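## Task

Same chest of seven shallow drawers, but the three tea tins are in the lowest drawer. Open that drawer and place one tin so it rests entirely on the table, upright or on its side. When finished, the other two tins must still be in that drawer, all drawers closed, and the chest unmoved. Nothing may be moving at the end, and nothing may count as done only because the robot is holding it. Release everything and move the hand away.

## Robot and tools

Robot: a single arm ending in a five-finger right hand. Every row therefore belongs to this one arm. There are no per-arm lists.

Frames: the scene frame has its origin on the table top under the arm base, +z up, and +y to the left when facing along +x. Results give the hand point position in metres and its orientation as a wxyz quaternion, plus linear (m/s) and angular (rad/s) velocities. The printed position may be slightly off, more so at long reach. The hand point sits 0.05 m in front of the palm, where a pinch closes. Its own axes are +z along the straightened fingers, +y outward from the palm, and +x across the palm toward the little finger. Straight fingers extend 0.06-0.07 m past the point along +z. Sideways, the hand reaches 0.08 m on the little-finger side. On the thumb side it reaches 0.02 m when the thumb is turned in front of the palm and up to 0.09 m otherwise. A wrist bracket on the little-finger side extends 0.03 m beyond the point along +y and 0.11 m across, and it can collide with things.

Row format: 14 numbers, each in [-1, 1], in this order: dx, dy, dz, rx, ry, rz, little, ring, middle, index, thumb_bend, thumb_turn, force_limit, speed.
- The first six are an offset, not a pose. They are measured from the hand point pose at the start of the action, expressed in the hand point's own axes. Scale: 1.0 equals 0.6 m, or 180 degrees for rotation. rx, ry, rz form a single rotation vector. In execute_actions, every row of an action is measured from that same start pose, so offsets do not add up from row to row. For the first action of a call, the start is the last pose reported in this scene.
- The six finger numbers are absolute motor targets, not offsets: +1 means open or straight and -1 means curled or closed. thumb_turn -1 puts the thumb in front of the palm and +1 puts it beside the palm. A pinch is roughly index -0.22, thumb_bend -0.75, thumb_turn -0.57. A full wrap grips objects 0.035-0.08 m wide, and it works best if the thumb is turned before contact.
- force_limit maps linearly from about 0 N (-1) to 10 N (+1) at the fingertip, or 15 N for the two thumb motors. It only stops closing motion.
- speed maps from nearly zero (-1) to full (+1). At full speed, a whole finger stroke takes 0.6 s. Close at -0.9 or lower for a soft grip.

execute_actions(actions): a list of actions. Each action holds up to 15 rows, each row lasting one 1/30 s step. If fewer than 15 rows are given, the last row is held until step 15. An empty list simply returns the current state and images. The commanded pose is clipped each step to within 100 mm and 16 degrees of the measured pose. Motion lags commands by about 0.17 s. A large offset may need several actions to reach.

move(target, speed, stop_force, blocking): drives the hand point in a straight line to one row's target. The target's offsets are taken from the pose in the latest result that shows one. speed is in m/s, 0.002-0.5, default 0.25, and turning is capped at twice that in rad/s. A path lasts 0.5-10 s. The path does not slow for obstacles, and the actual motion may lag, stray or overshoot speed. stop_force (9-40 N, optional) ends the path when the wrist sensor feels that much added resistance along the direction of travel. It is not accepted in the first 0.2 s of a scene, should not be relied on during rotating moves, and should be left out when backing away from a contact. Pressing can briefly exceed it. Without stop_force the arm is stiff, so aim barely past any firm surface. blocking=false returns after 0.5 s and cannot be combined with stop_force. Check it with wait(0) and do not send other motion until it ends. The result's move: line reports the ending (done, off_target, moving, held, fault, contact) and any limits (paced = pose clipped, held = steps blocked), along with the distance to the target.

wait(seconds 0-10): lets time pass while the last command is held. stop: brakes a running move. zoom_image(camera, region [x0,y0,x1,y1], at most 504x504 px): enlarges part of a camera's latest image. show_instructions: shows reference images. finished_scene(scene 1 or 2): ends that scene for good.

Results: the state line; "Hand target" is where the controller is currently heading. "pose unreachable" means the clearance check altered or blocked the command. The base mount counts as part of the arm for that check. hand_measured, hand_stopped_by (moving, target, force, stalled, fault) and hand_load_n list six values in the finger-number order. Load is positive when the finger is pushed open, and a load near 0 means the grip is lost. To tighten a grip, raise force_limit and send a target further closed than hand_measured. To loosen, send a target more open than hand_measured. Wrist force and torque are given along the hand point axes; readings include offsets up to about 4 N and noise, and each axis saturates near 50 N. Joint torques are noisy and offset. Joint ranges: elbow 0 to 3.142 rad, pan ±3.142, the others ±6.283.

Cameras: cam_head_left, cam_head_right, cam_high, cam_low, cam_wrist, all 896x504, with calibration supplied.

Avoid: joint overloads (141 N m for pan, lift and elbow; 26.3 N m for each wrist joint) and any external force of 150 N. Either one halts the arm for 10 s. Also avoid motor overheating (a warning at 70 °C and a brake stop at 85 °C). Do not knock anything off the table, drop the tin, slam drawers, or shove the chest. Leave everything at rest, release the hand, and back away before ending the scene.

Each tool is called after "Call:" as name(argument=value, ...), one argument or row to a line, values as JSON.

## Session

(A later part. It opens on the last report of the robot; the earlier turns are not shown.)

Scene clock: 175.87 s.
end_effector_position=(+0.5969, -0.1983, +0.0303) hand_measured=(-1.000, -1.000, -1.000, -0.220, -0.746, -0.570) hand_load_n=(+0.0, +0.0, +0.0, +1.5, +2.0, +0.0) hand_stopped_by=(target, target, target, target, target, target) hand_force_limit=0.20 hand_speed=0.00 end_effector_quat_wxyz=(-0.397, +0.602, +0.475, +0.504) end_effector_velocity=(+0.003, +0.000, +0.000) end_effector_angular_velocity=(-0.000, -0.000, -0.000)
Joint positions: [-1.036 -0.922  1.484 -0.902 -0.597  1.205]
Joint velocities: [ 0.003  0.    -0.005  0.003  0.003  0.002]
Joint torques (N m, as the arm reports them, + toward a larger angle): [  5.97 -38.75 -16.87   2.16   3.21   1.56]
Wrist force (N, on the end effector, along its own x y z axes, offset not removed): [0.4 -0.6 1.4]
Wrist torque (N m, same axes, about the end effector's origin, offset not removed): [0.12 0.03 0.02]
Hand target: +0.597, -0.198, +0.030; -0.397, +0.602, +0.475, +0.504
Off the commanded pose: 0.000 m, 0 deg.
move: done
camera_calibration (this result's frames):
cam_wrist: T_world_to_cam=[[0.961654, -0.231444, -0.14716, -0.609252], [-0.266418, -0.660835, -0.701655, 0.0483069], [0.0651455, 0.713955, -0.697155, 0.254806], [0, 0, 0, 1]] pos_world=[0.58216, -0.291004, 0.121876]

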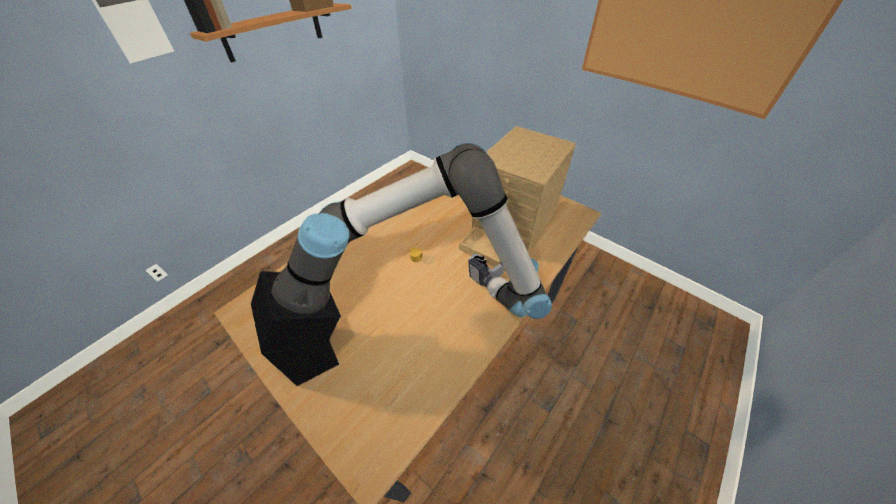

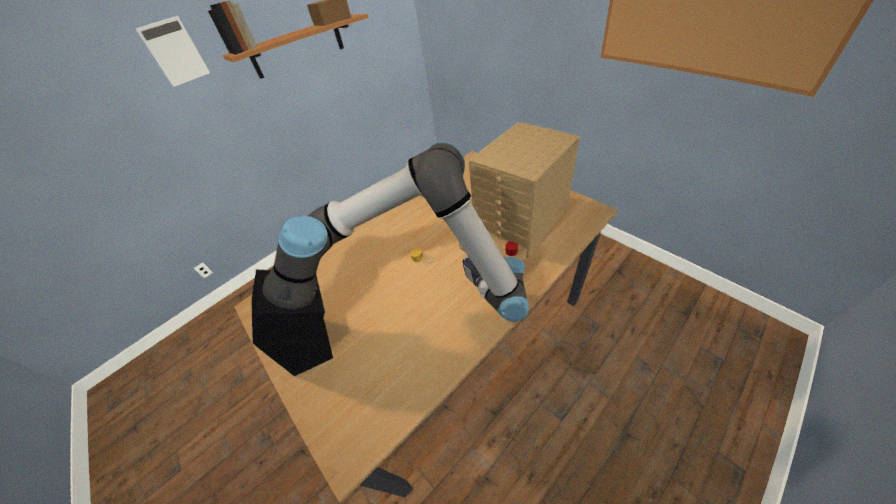

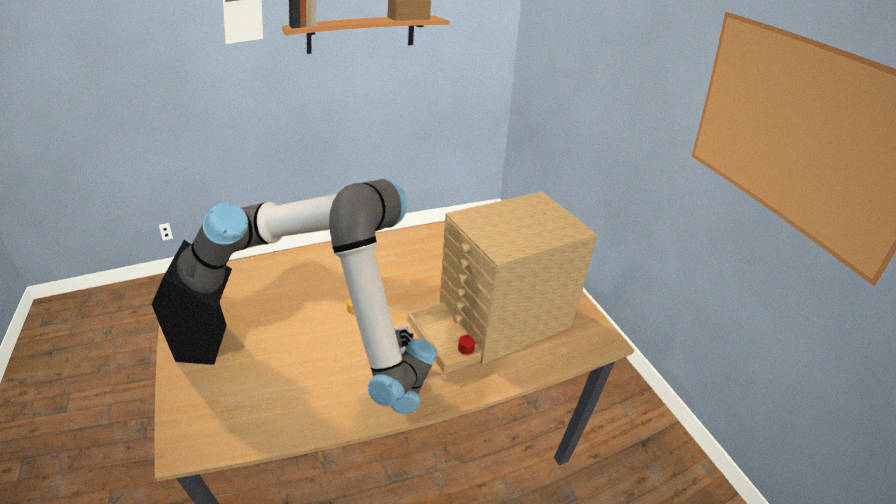

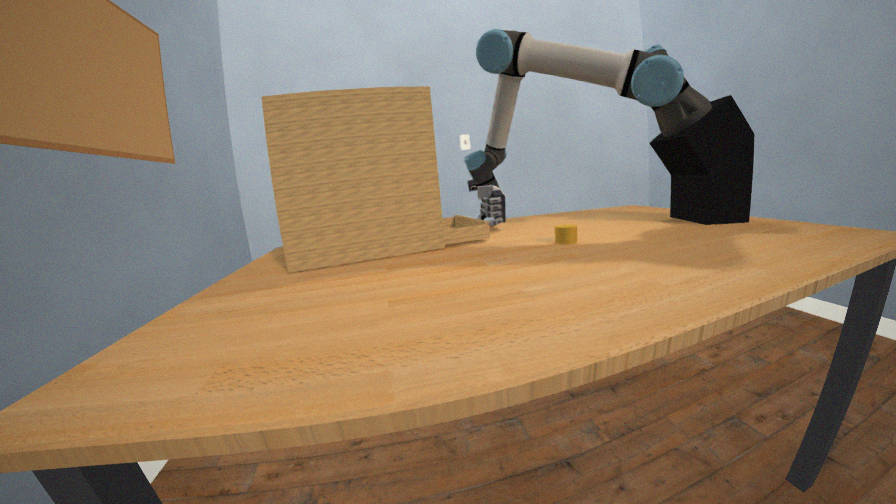

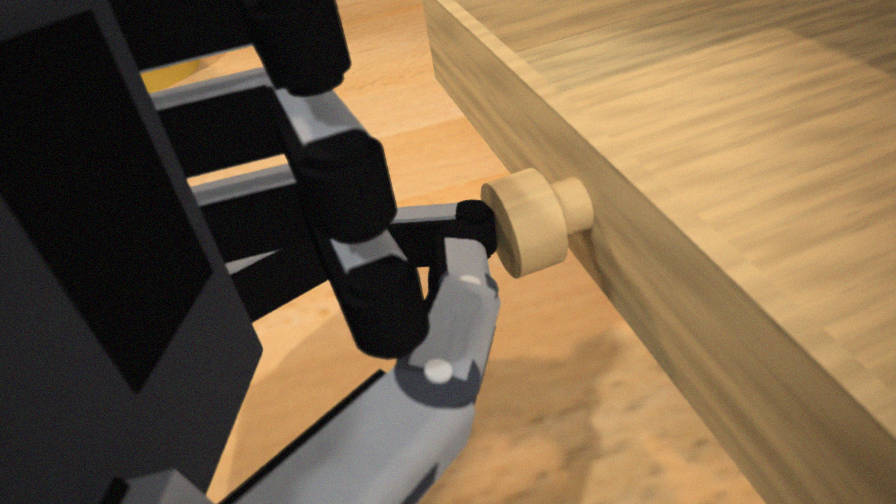

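Call:
move(
  target=[0.012,0.1636,0.061,0,0,0,-1,-1,-1,-0.22,-0.75,-0.57,0.2,0],
  speed=0.025,
  stop_force=14,
)

Scene clock: 184.93 s.
end_effector_position=(+0.7008, -0.1849, +0.0307) hand_measured=(-1.000, -1.000, -1.000, -0.220, -0.746, -0.570) hand_load_n=(+0.0, +0.0, +0.0, +1.0, +2.0, +0.0) hand_stopped_by=(target, target, target, target, target, target) hand_force_limit=0.20 hand_speed=0.00 end_effector_quat_wxyz=(-0.397, +0.602, +0.475, +0.503) end_effector_velocity=(+0.002, +0.000, -0.000) end_effector_angular_velocity=(+0.001, +0.000, +0.000)
Joint positions: [-0.916 -0.873  1.243 -0.784 -0.486  1.291]
Joint velocities: [ 0.003  0.002 -0.007  0.003  0.002  0.002]
Joint torques (N m, as the arm reports them, + toward a larger angle): [  9.79 -45.57 -17.8    2.02   2.58   1.41]
Wrist force (N, on the end effector, along its own x y z axes, offset not removed): [-3.9 0.0 -0.8]
Wrist torque (N m, same axes, about the end effector's origin, offset not removed): [0.22 0.46 -0.13]
Hand target: +0.701, -0.185, +0.031; -0.397, +0.602, +0.475, +0.503
Off the commanded pose: 0.000 m, 0 deg.
move: done
camera_calibration (this result's frames):
cam_wrist: T_world_to_cam=[[0.961652, -0.231438, -0.147179, -0.705988], [-0.266438, -0.660941, -0.701547, 0.0850908], [0.0650881, 0.713858, -0.697259, 0.238789], [0, 0, 0, 1]] pos_world=[0.686044, -0.277615, 0.122286]

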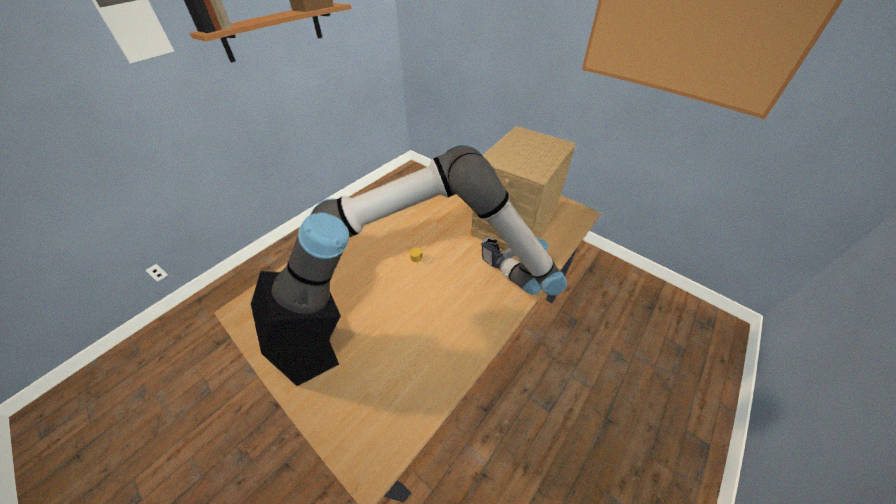

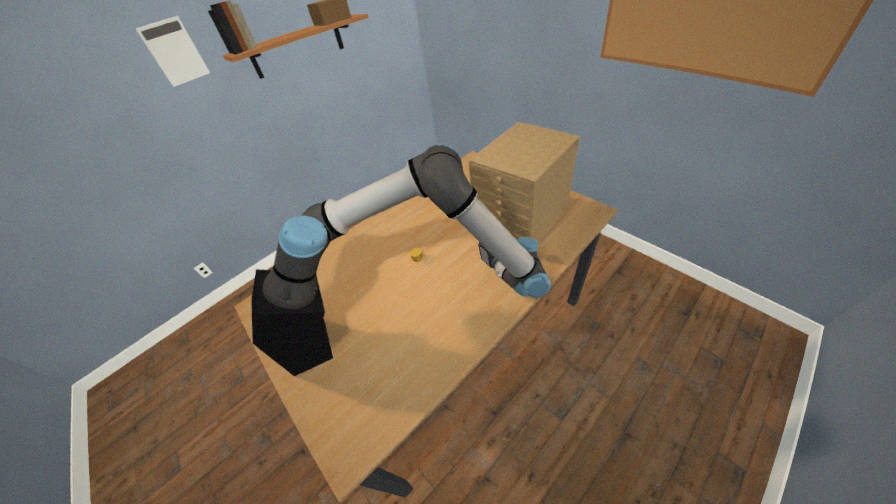

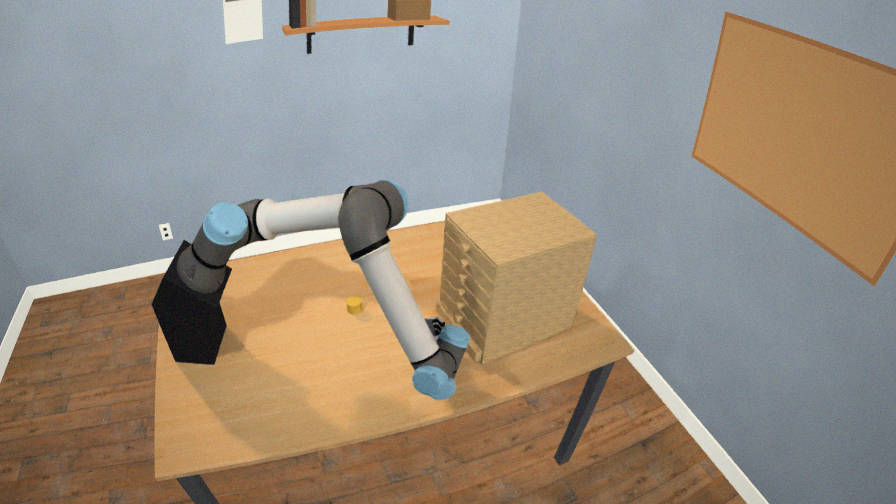

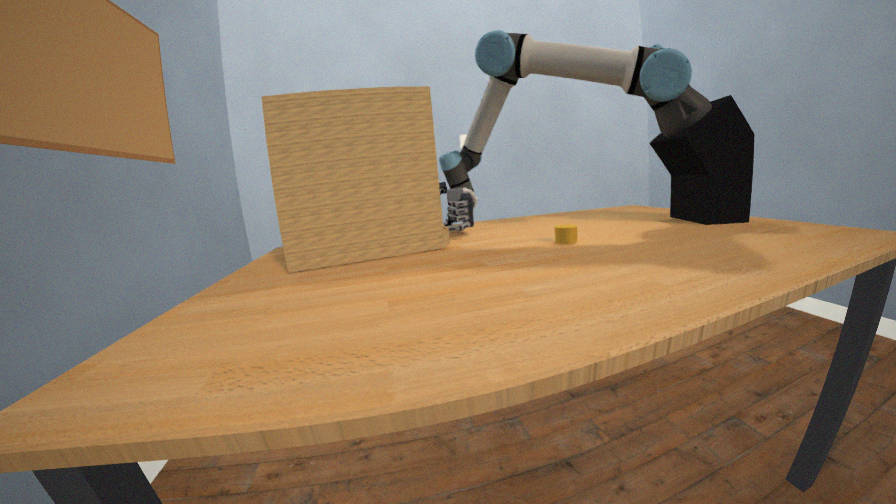

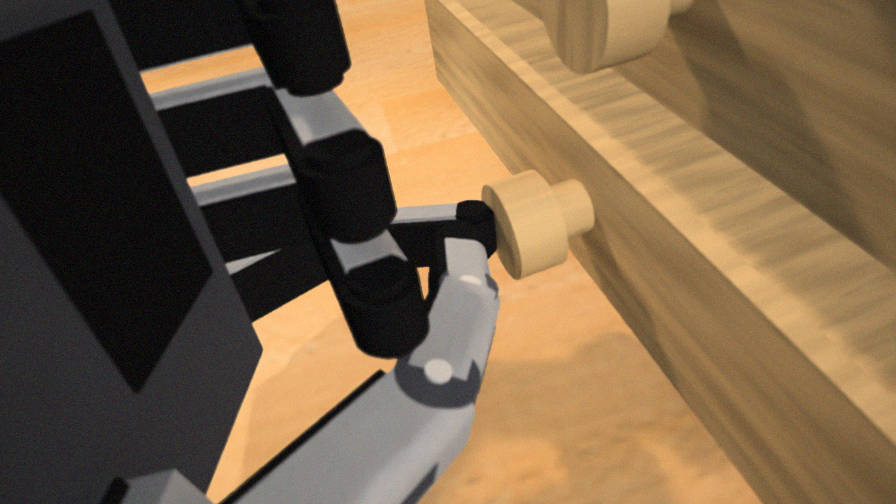

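Call:
move(
  target=[0.003,0.047,0.0175,0,0,0,-1,-1,-1,-0.22,-0.75,-0.57,0.2,0],
  speed=0.006,
  stop_force=10,
)

Scene clock: 189.03 s.
end_effector_position=(+0.7180, -0.1825, +0.0305) hand_measured=(-1.000, -1.000, -1.000, -0.220, -0.746, -0.570) hand_load_n=(+0.0, +0.0, +0.0, -1.5, +2.0, +0.0) hand_stopped_by=(target, target, target, target, target, target) hand_force_limit=0.20 hand_speed=0.00 end_effector_quat_wxyz=(-0.398, +0.602, +0.475, +0.503) end_effector_velocity=(-0.002, +0.000, -0.000) end_effector_angular_velocity=(-0.002, -0.005, +0.001)
Joint positions: [-0.898 -0.859  1.196 -0.764 -0.469  1.308]
Joint velocities: [-0.002 -0.002  0.007 -0.006 -0.001 -0.005]
Joint torques (N m, as the arm reports them, + toward a larger angle): [ -6.51 -59.87  -4.89  -1.25   1.45  -2.44]
Wrist force (N, on the end effector, along its own x y z axes, offset not removed): [-1.2 -13.5 -13.8]
Wrist torque (N m, same axes, about the end effector's origin, offset not removed): [0.33 0.43 -0.08]
Hand target: +0.718, -0.183, +0.031; -0.398, +0.602, +0.475, +0.503
Off the commanded pose: 0.013 m, 0 deg.
move: contact
camera_calibration (this result's frames):
cam_wrist: T_world_to_cam=[[0.961596, -0.231458, -0.147512, -0.72195], [-0.266676, -0.66074, -0.701645, 0.0912526], [0.064934, 0.714037, -0.69709, 0.235974], [0, 0, 0, 1]] pos_world=[0.703237, -0.275301, 0.122026]

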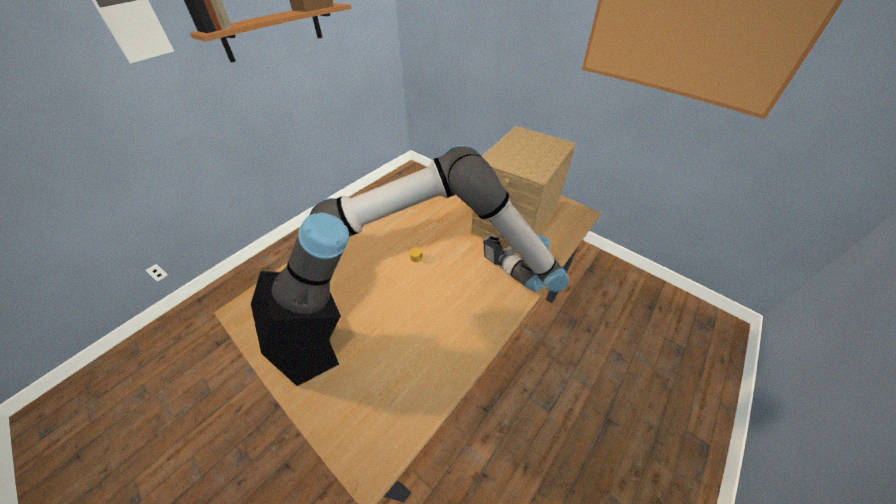

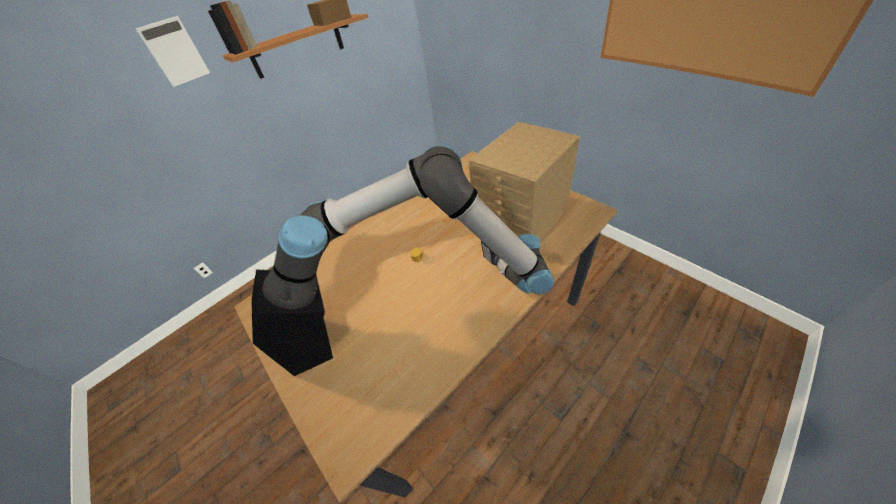

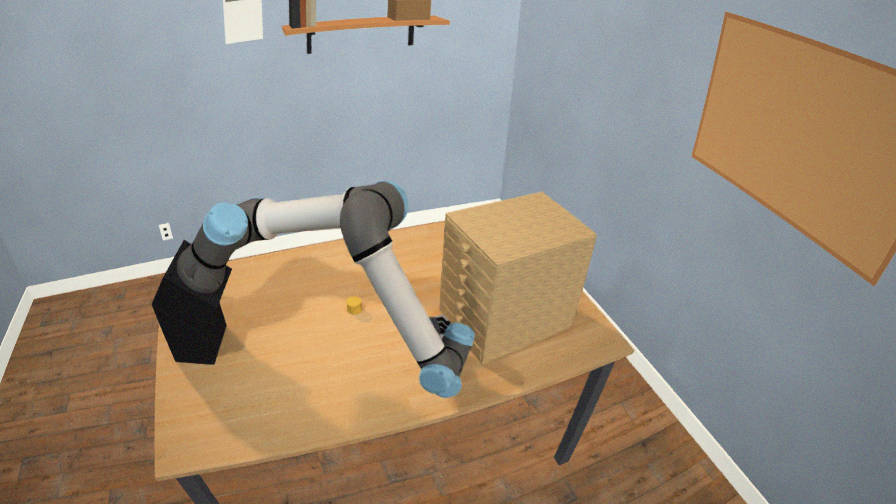

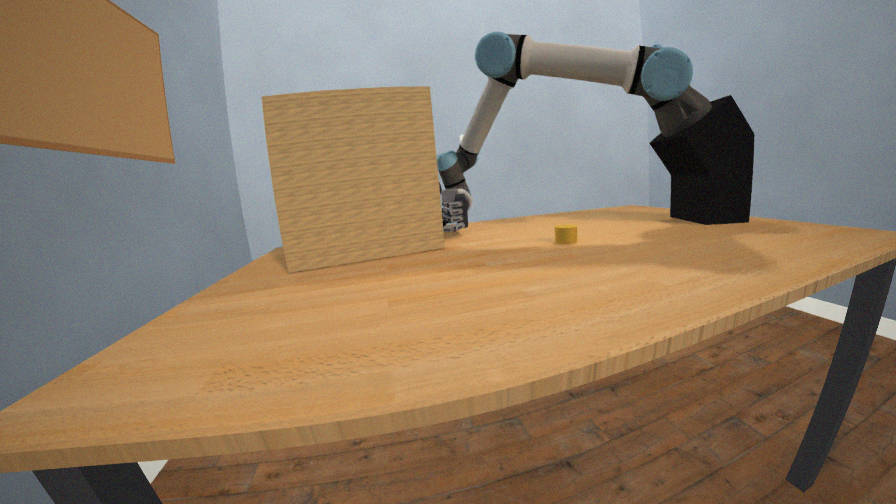

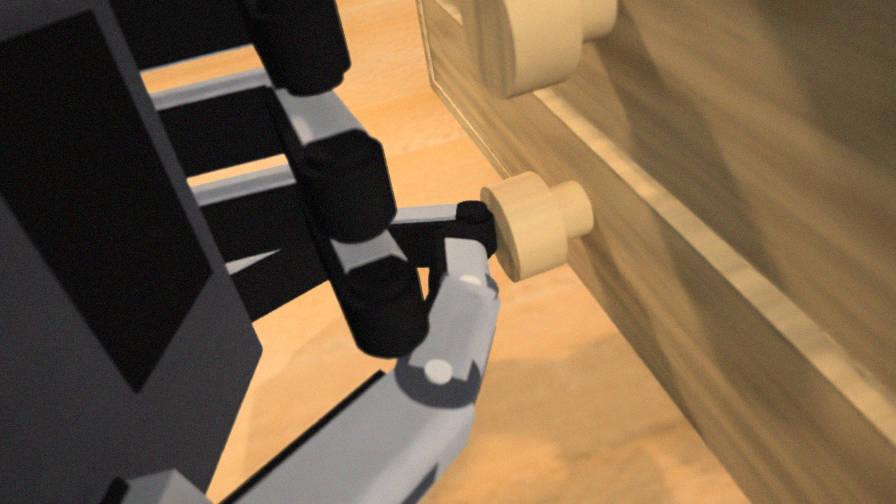

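Call:
move(
  target=[0.1,-0.25,-0.09,0,0,0,-1,-1,-1,-0.22,-0.75,-0.57,0.2,0],
  speed=0.1,
)

Call:
zoom_image(
  camera="cam_high",
  region=[400,200,620,400],
)

Call:
zoom_image(
  camera="cam_low",
  region=[380,160,500,270],
)

Scene clock: 192.83 s.
end_effector_position=(+0.5627, -0.1890, +0.0994) hand_measured=(-1.000, -1.000, -1.000, -0.220, -0.746, -0.570) hand_load_n=(+0.0, +0.0, +0.0, +1.5, +2.0, +0.0) hand_stopped_by=(target, target, target, target, target, target) hand_force_limit=0.20 hand_speed=0.00 end_effector_quat_wxyz=(-0.398, +0.602, +0.475, +0.504) end_effector_velocity=(-0.002, -0.001, +0.001) end_effector_angular_velocity=(-0.002, +0.000, -0.002)
Joint positions: [-1.11  -1.088  1.658 -0.877 -0.668  1.166]
Joint velocities: [-0.005 -0.003  0.006 -0.002 -0.003 -0.001]
Joint torques (N m, as the arm reports them, + toward a larger angle): [-15.21 -47.73   2.4   -0.55  -3.98  -1.92]
Wrist force (N, on the end effector, along its own x y z axes, offset not removed): [-3.7 1.5 0.5]
Wrist torque (N m, same axes, about the end effector's origin, offset not removed): [0.21 0.51 -0.09]
Hand target: +0.562, -0.189, +0.100; -0.398, +0.602, +0.475, +0.504
Off the commanded pose: 0.000 m, 0 deg.
move: done
camera_calibration (this result's frames):
cam_wrist: T_world_to_cam=[[0.961596, -0.231486, -0.147471, -0.563918], [-0.26665, -0.660564, -0.701821, 0.0939465], [0.065048, 0.714191, -0.696921, 0.298658], [0, 0, 0, 1]] pos_world=[0.547885, -0.281781, 0.190914]

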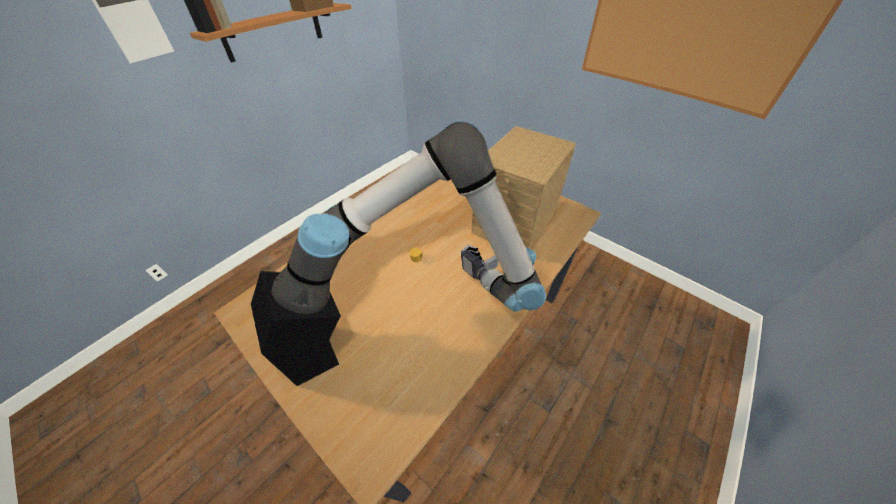

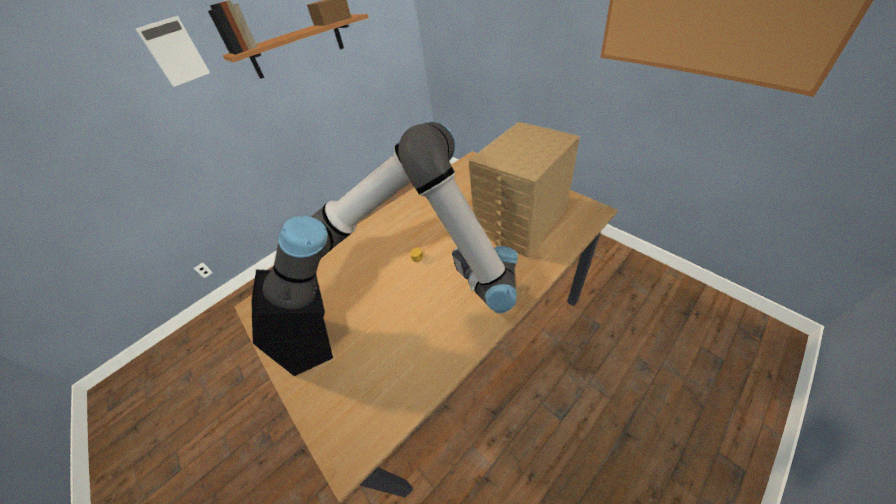

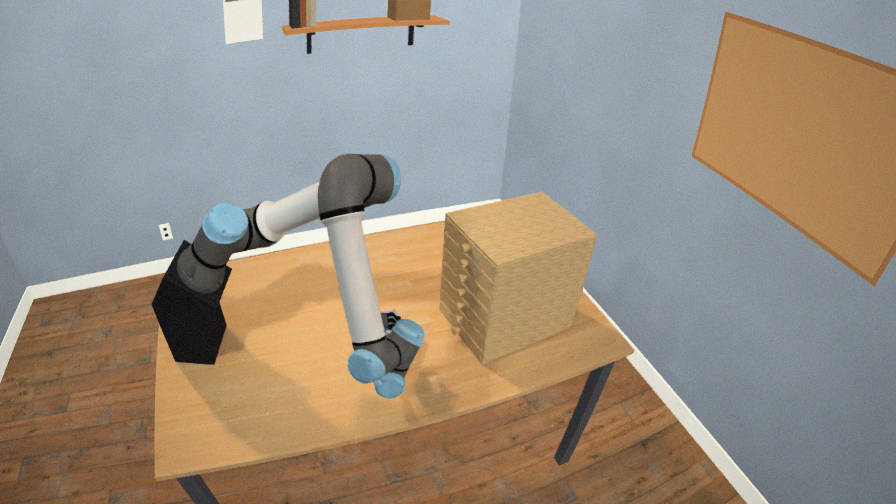

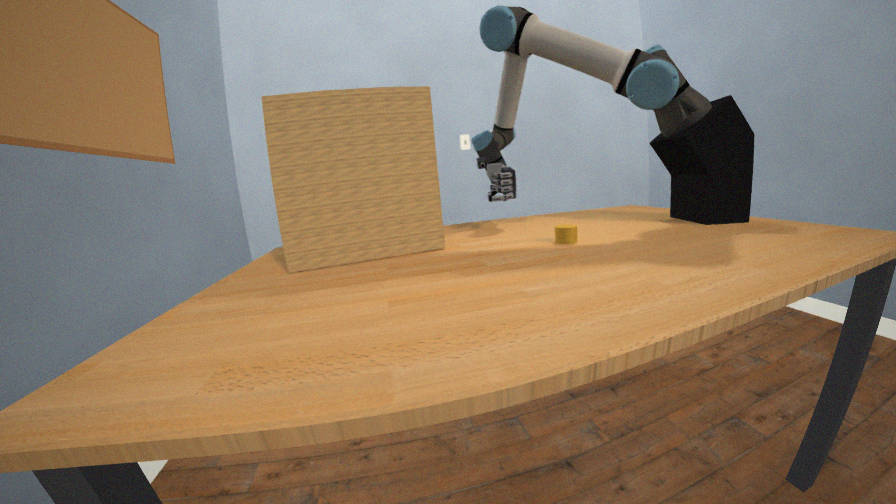

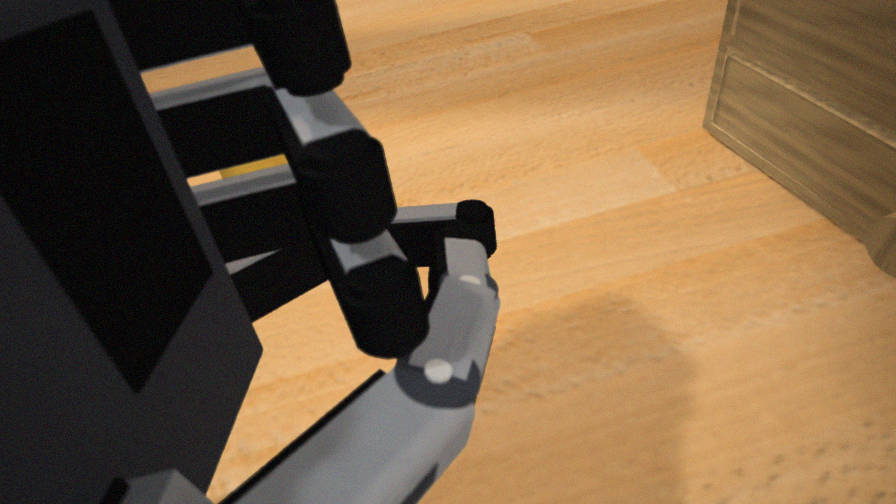

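Region (400, 200, 620, 400) of cam_high's 896x504 image, scaled by 2.291, with more detail than that image has; it fills the top 458 rows of this view, and the rest is white.

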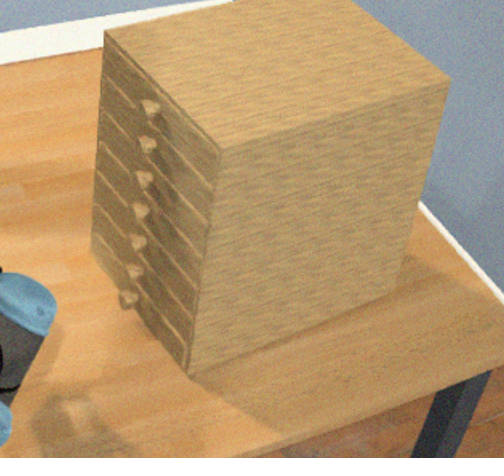

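Region (380, 160, 500, 270) of cam_low's 896x504 image, scaled by 4.200, with more detail than that image has; it fills the top 462 rows of this view, and the rest is white.

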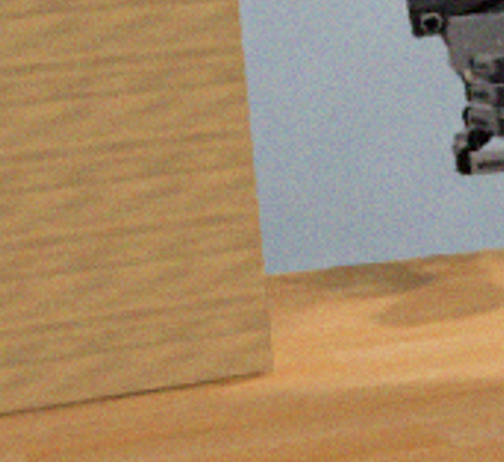

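Call:
zoom_image(
  camera="cam_high",
  region=[430,280,500,370],
)

Call:
zoom_image(
  camera="cam_wrist",
  region=[640,0,896,300],
)

Region (430, 280, 500, 370) of cam_high's 896x504 image, scaled by 5.600, with more detail than that image has.

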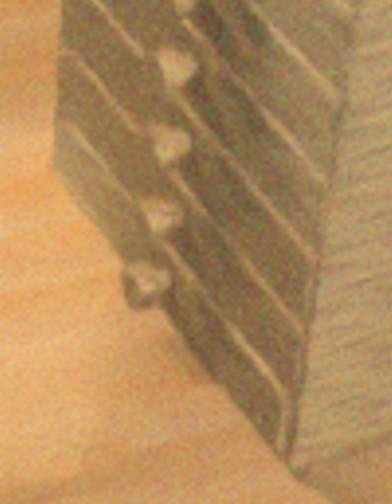

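Region (640, 0, 896, 300) of cam_wrist's 896x504 image, scaled by 1.680, with more detail than that image has; it fills the left 430 columns of this view, and the rest is white.

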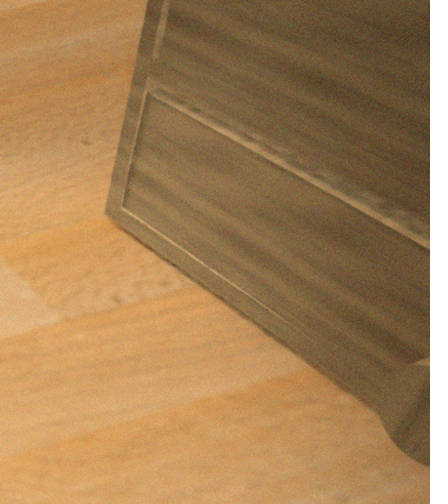

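Flush.

Call:
finished_scene(
  scene=2,
)

The scene is finished: the task was done.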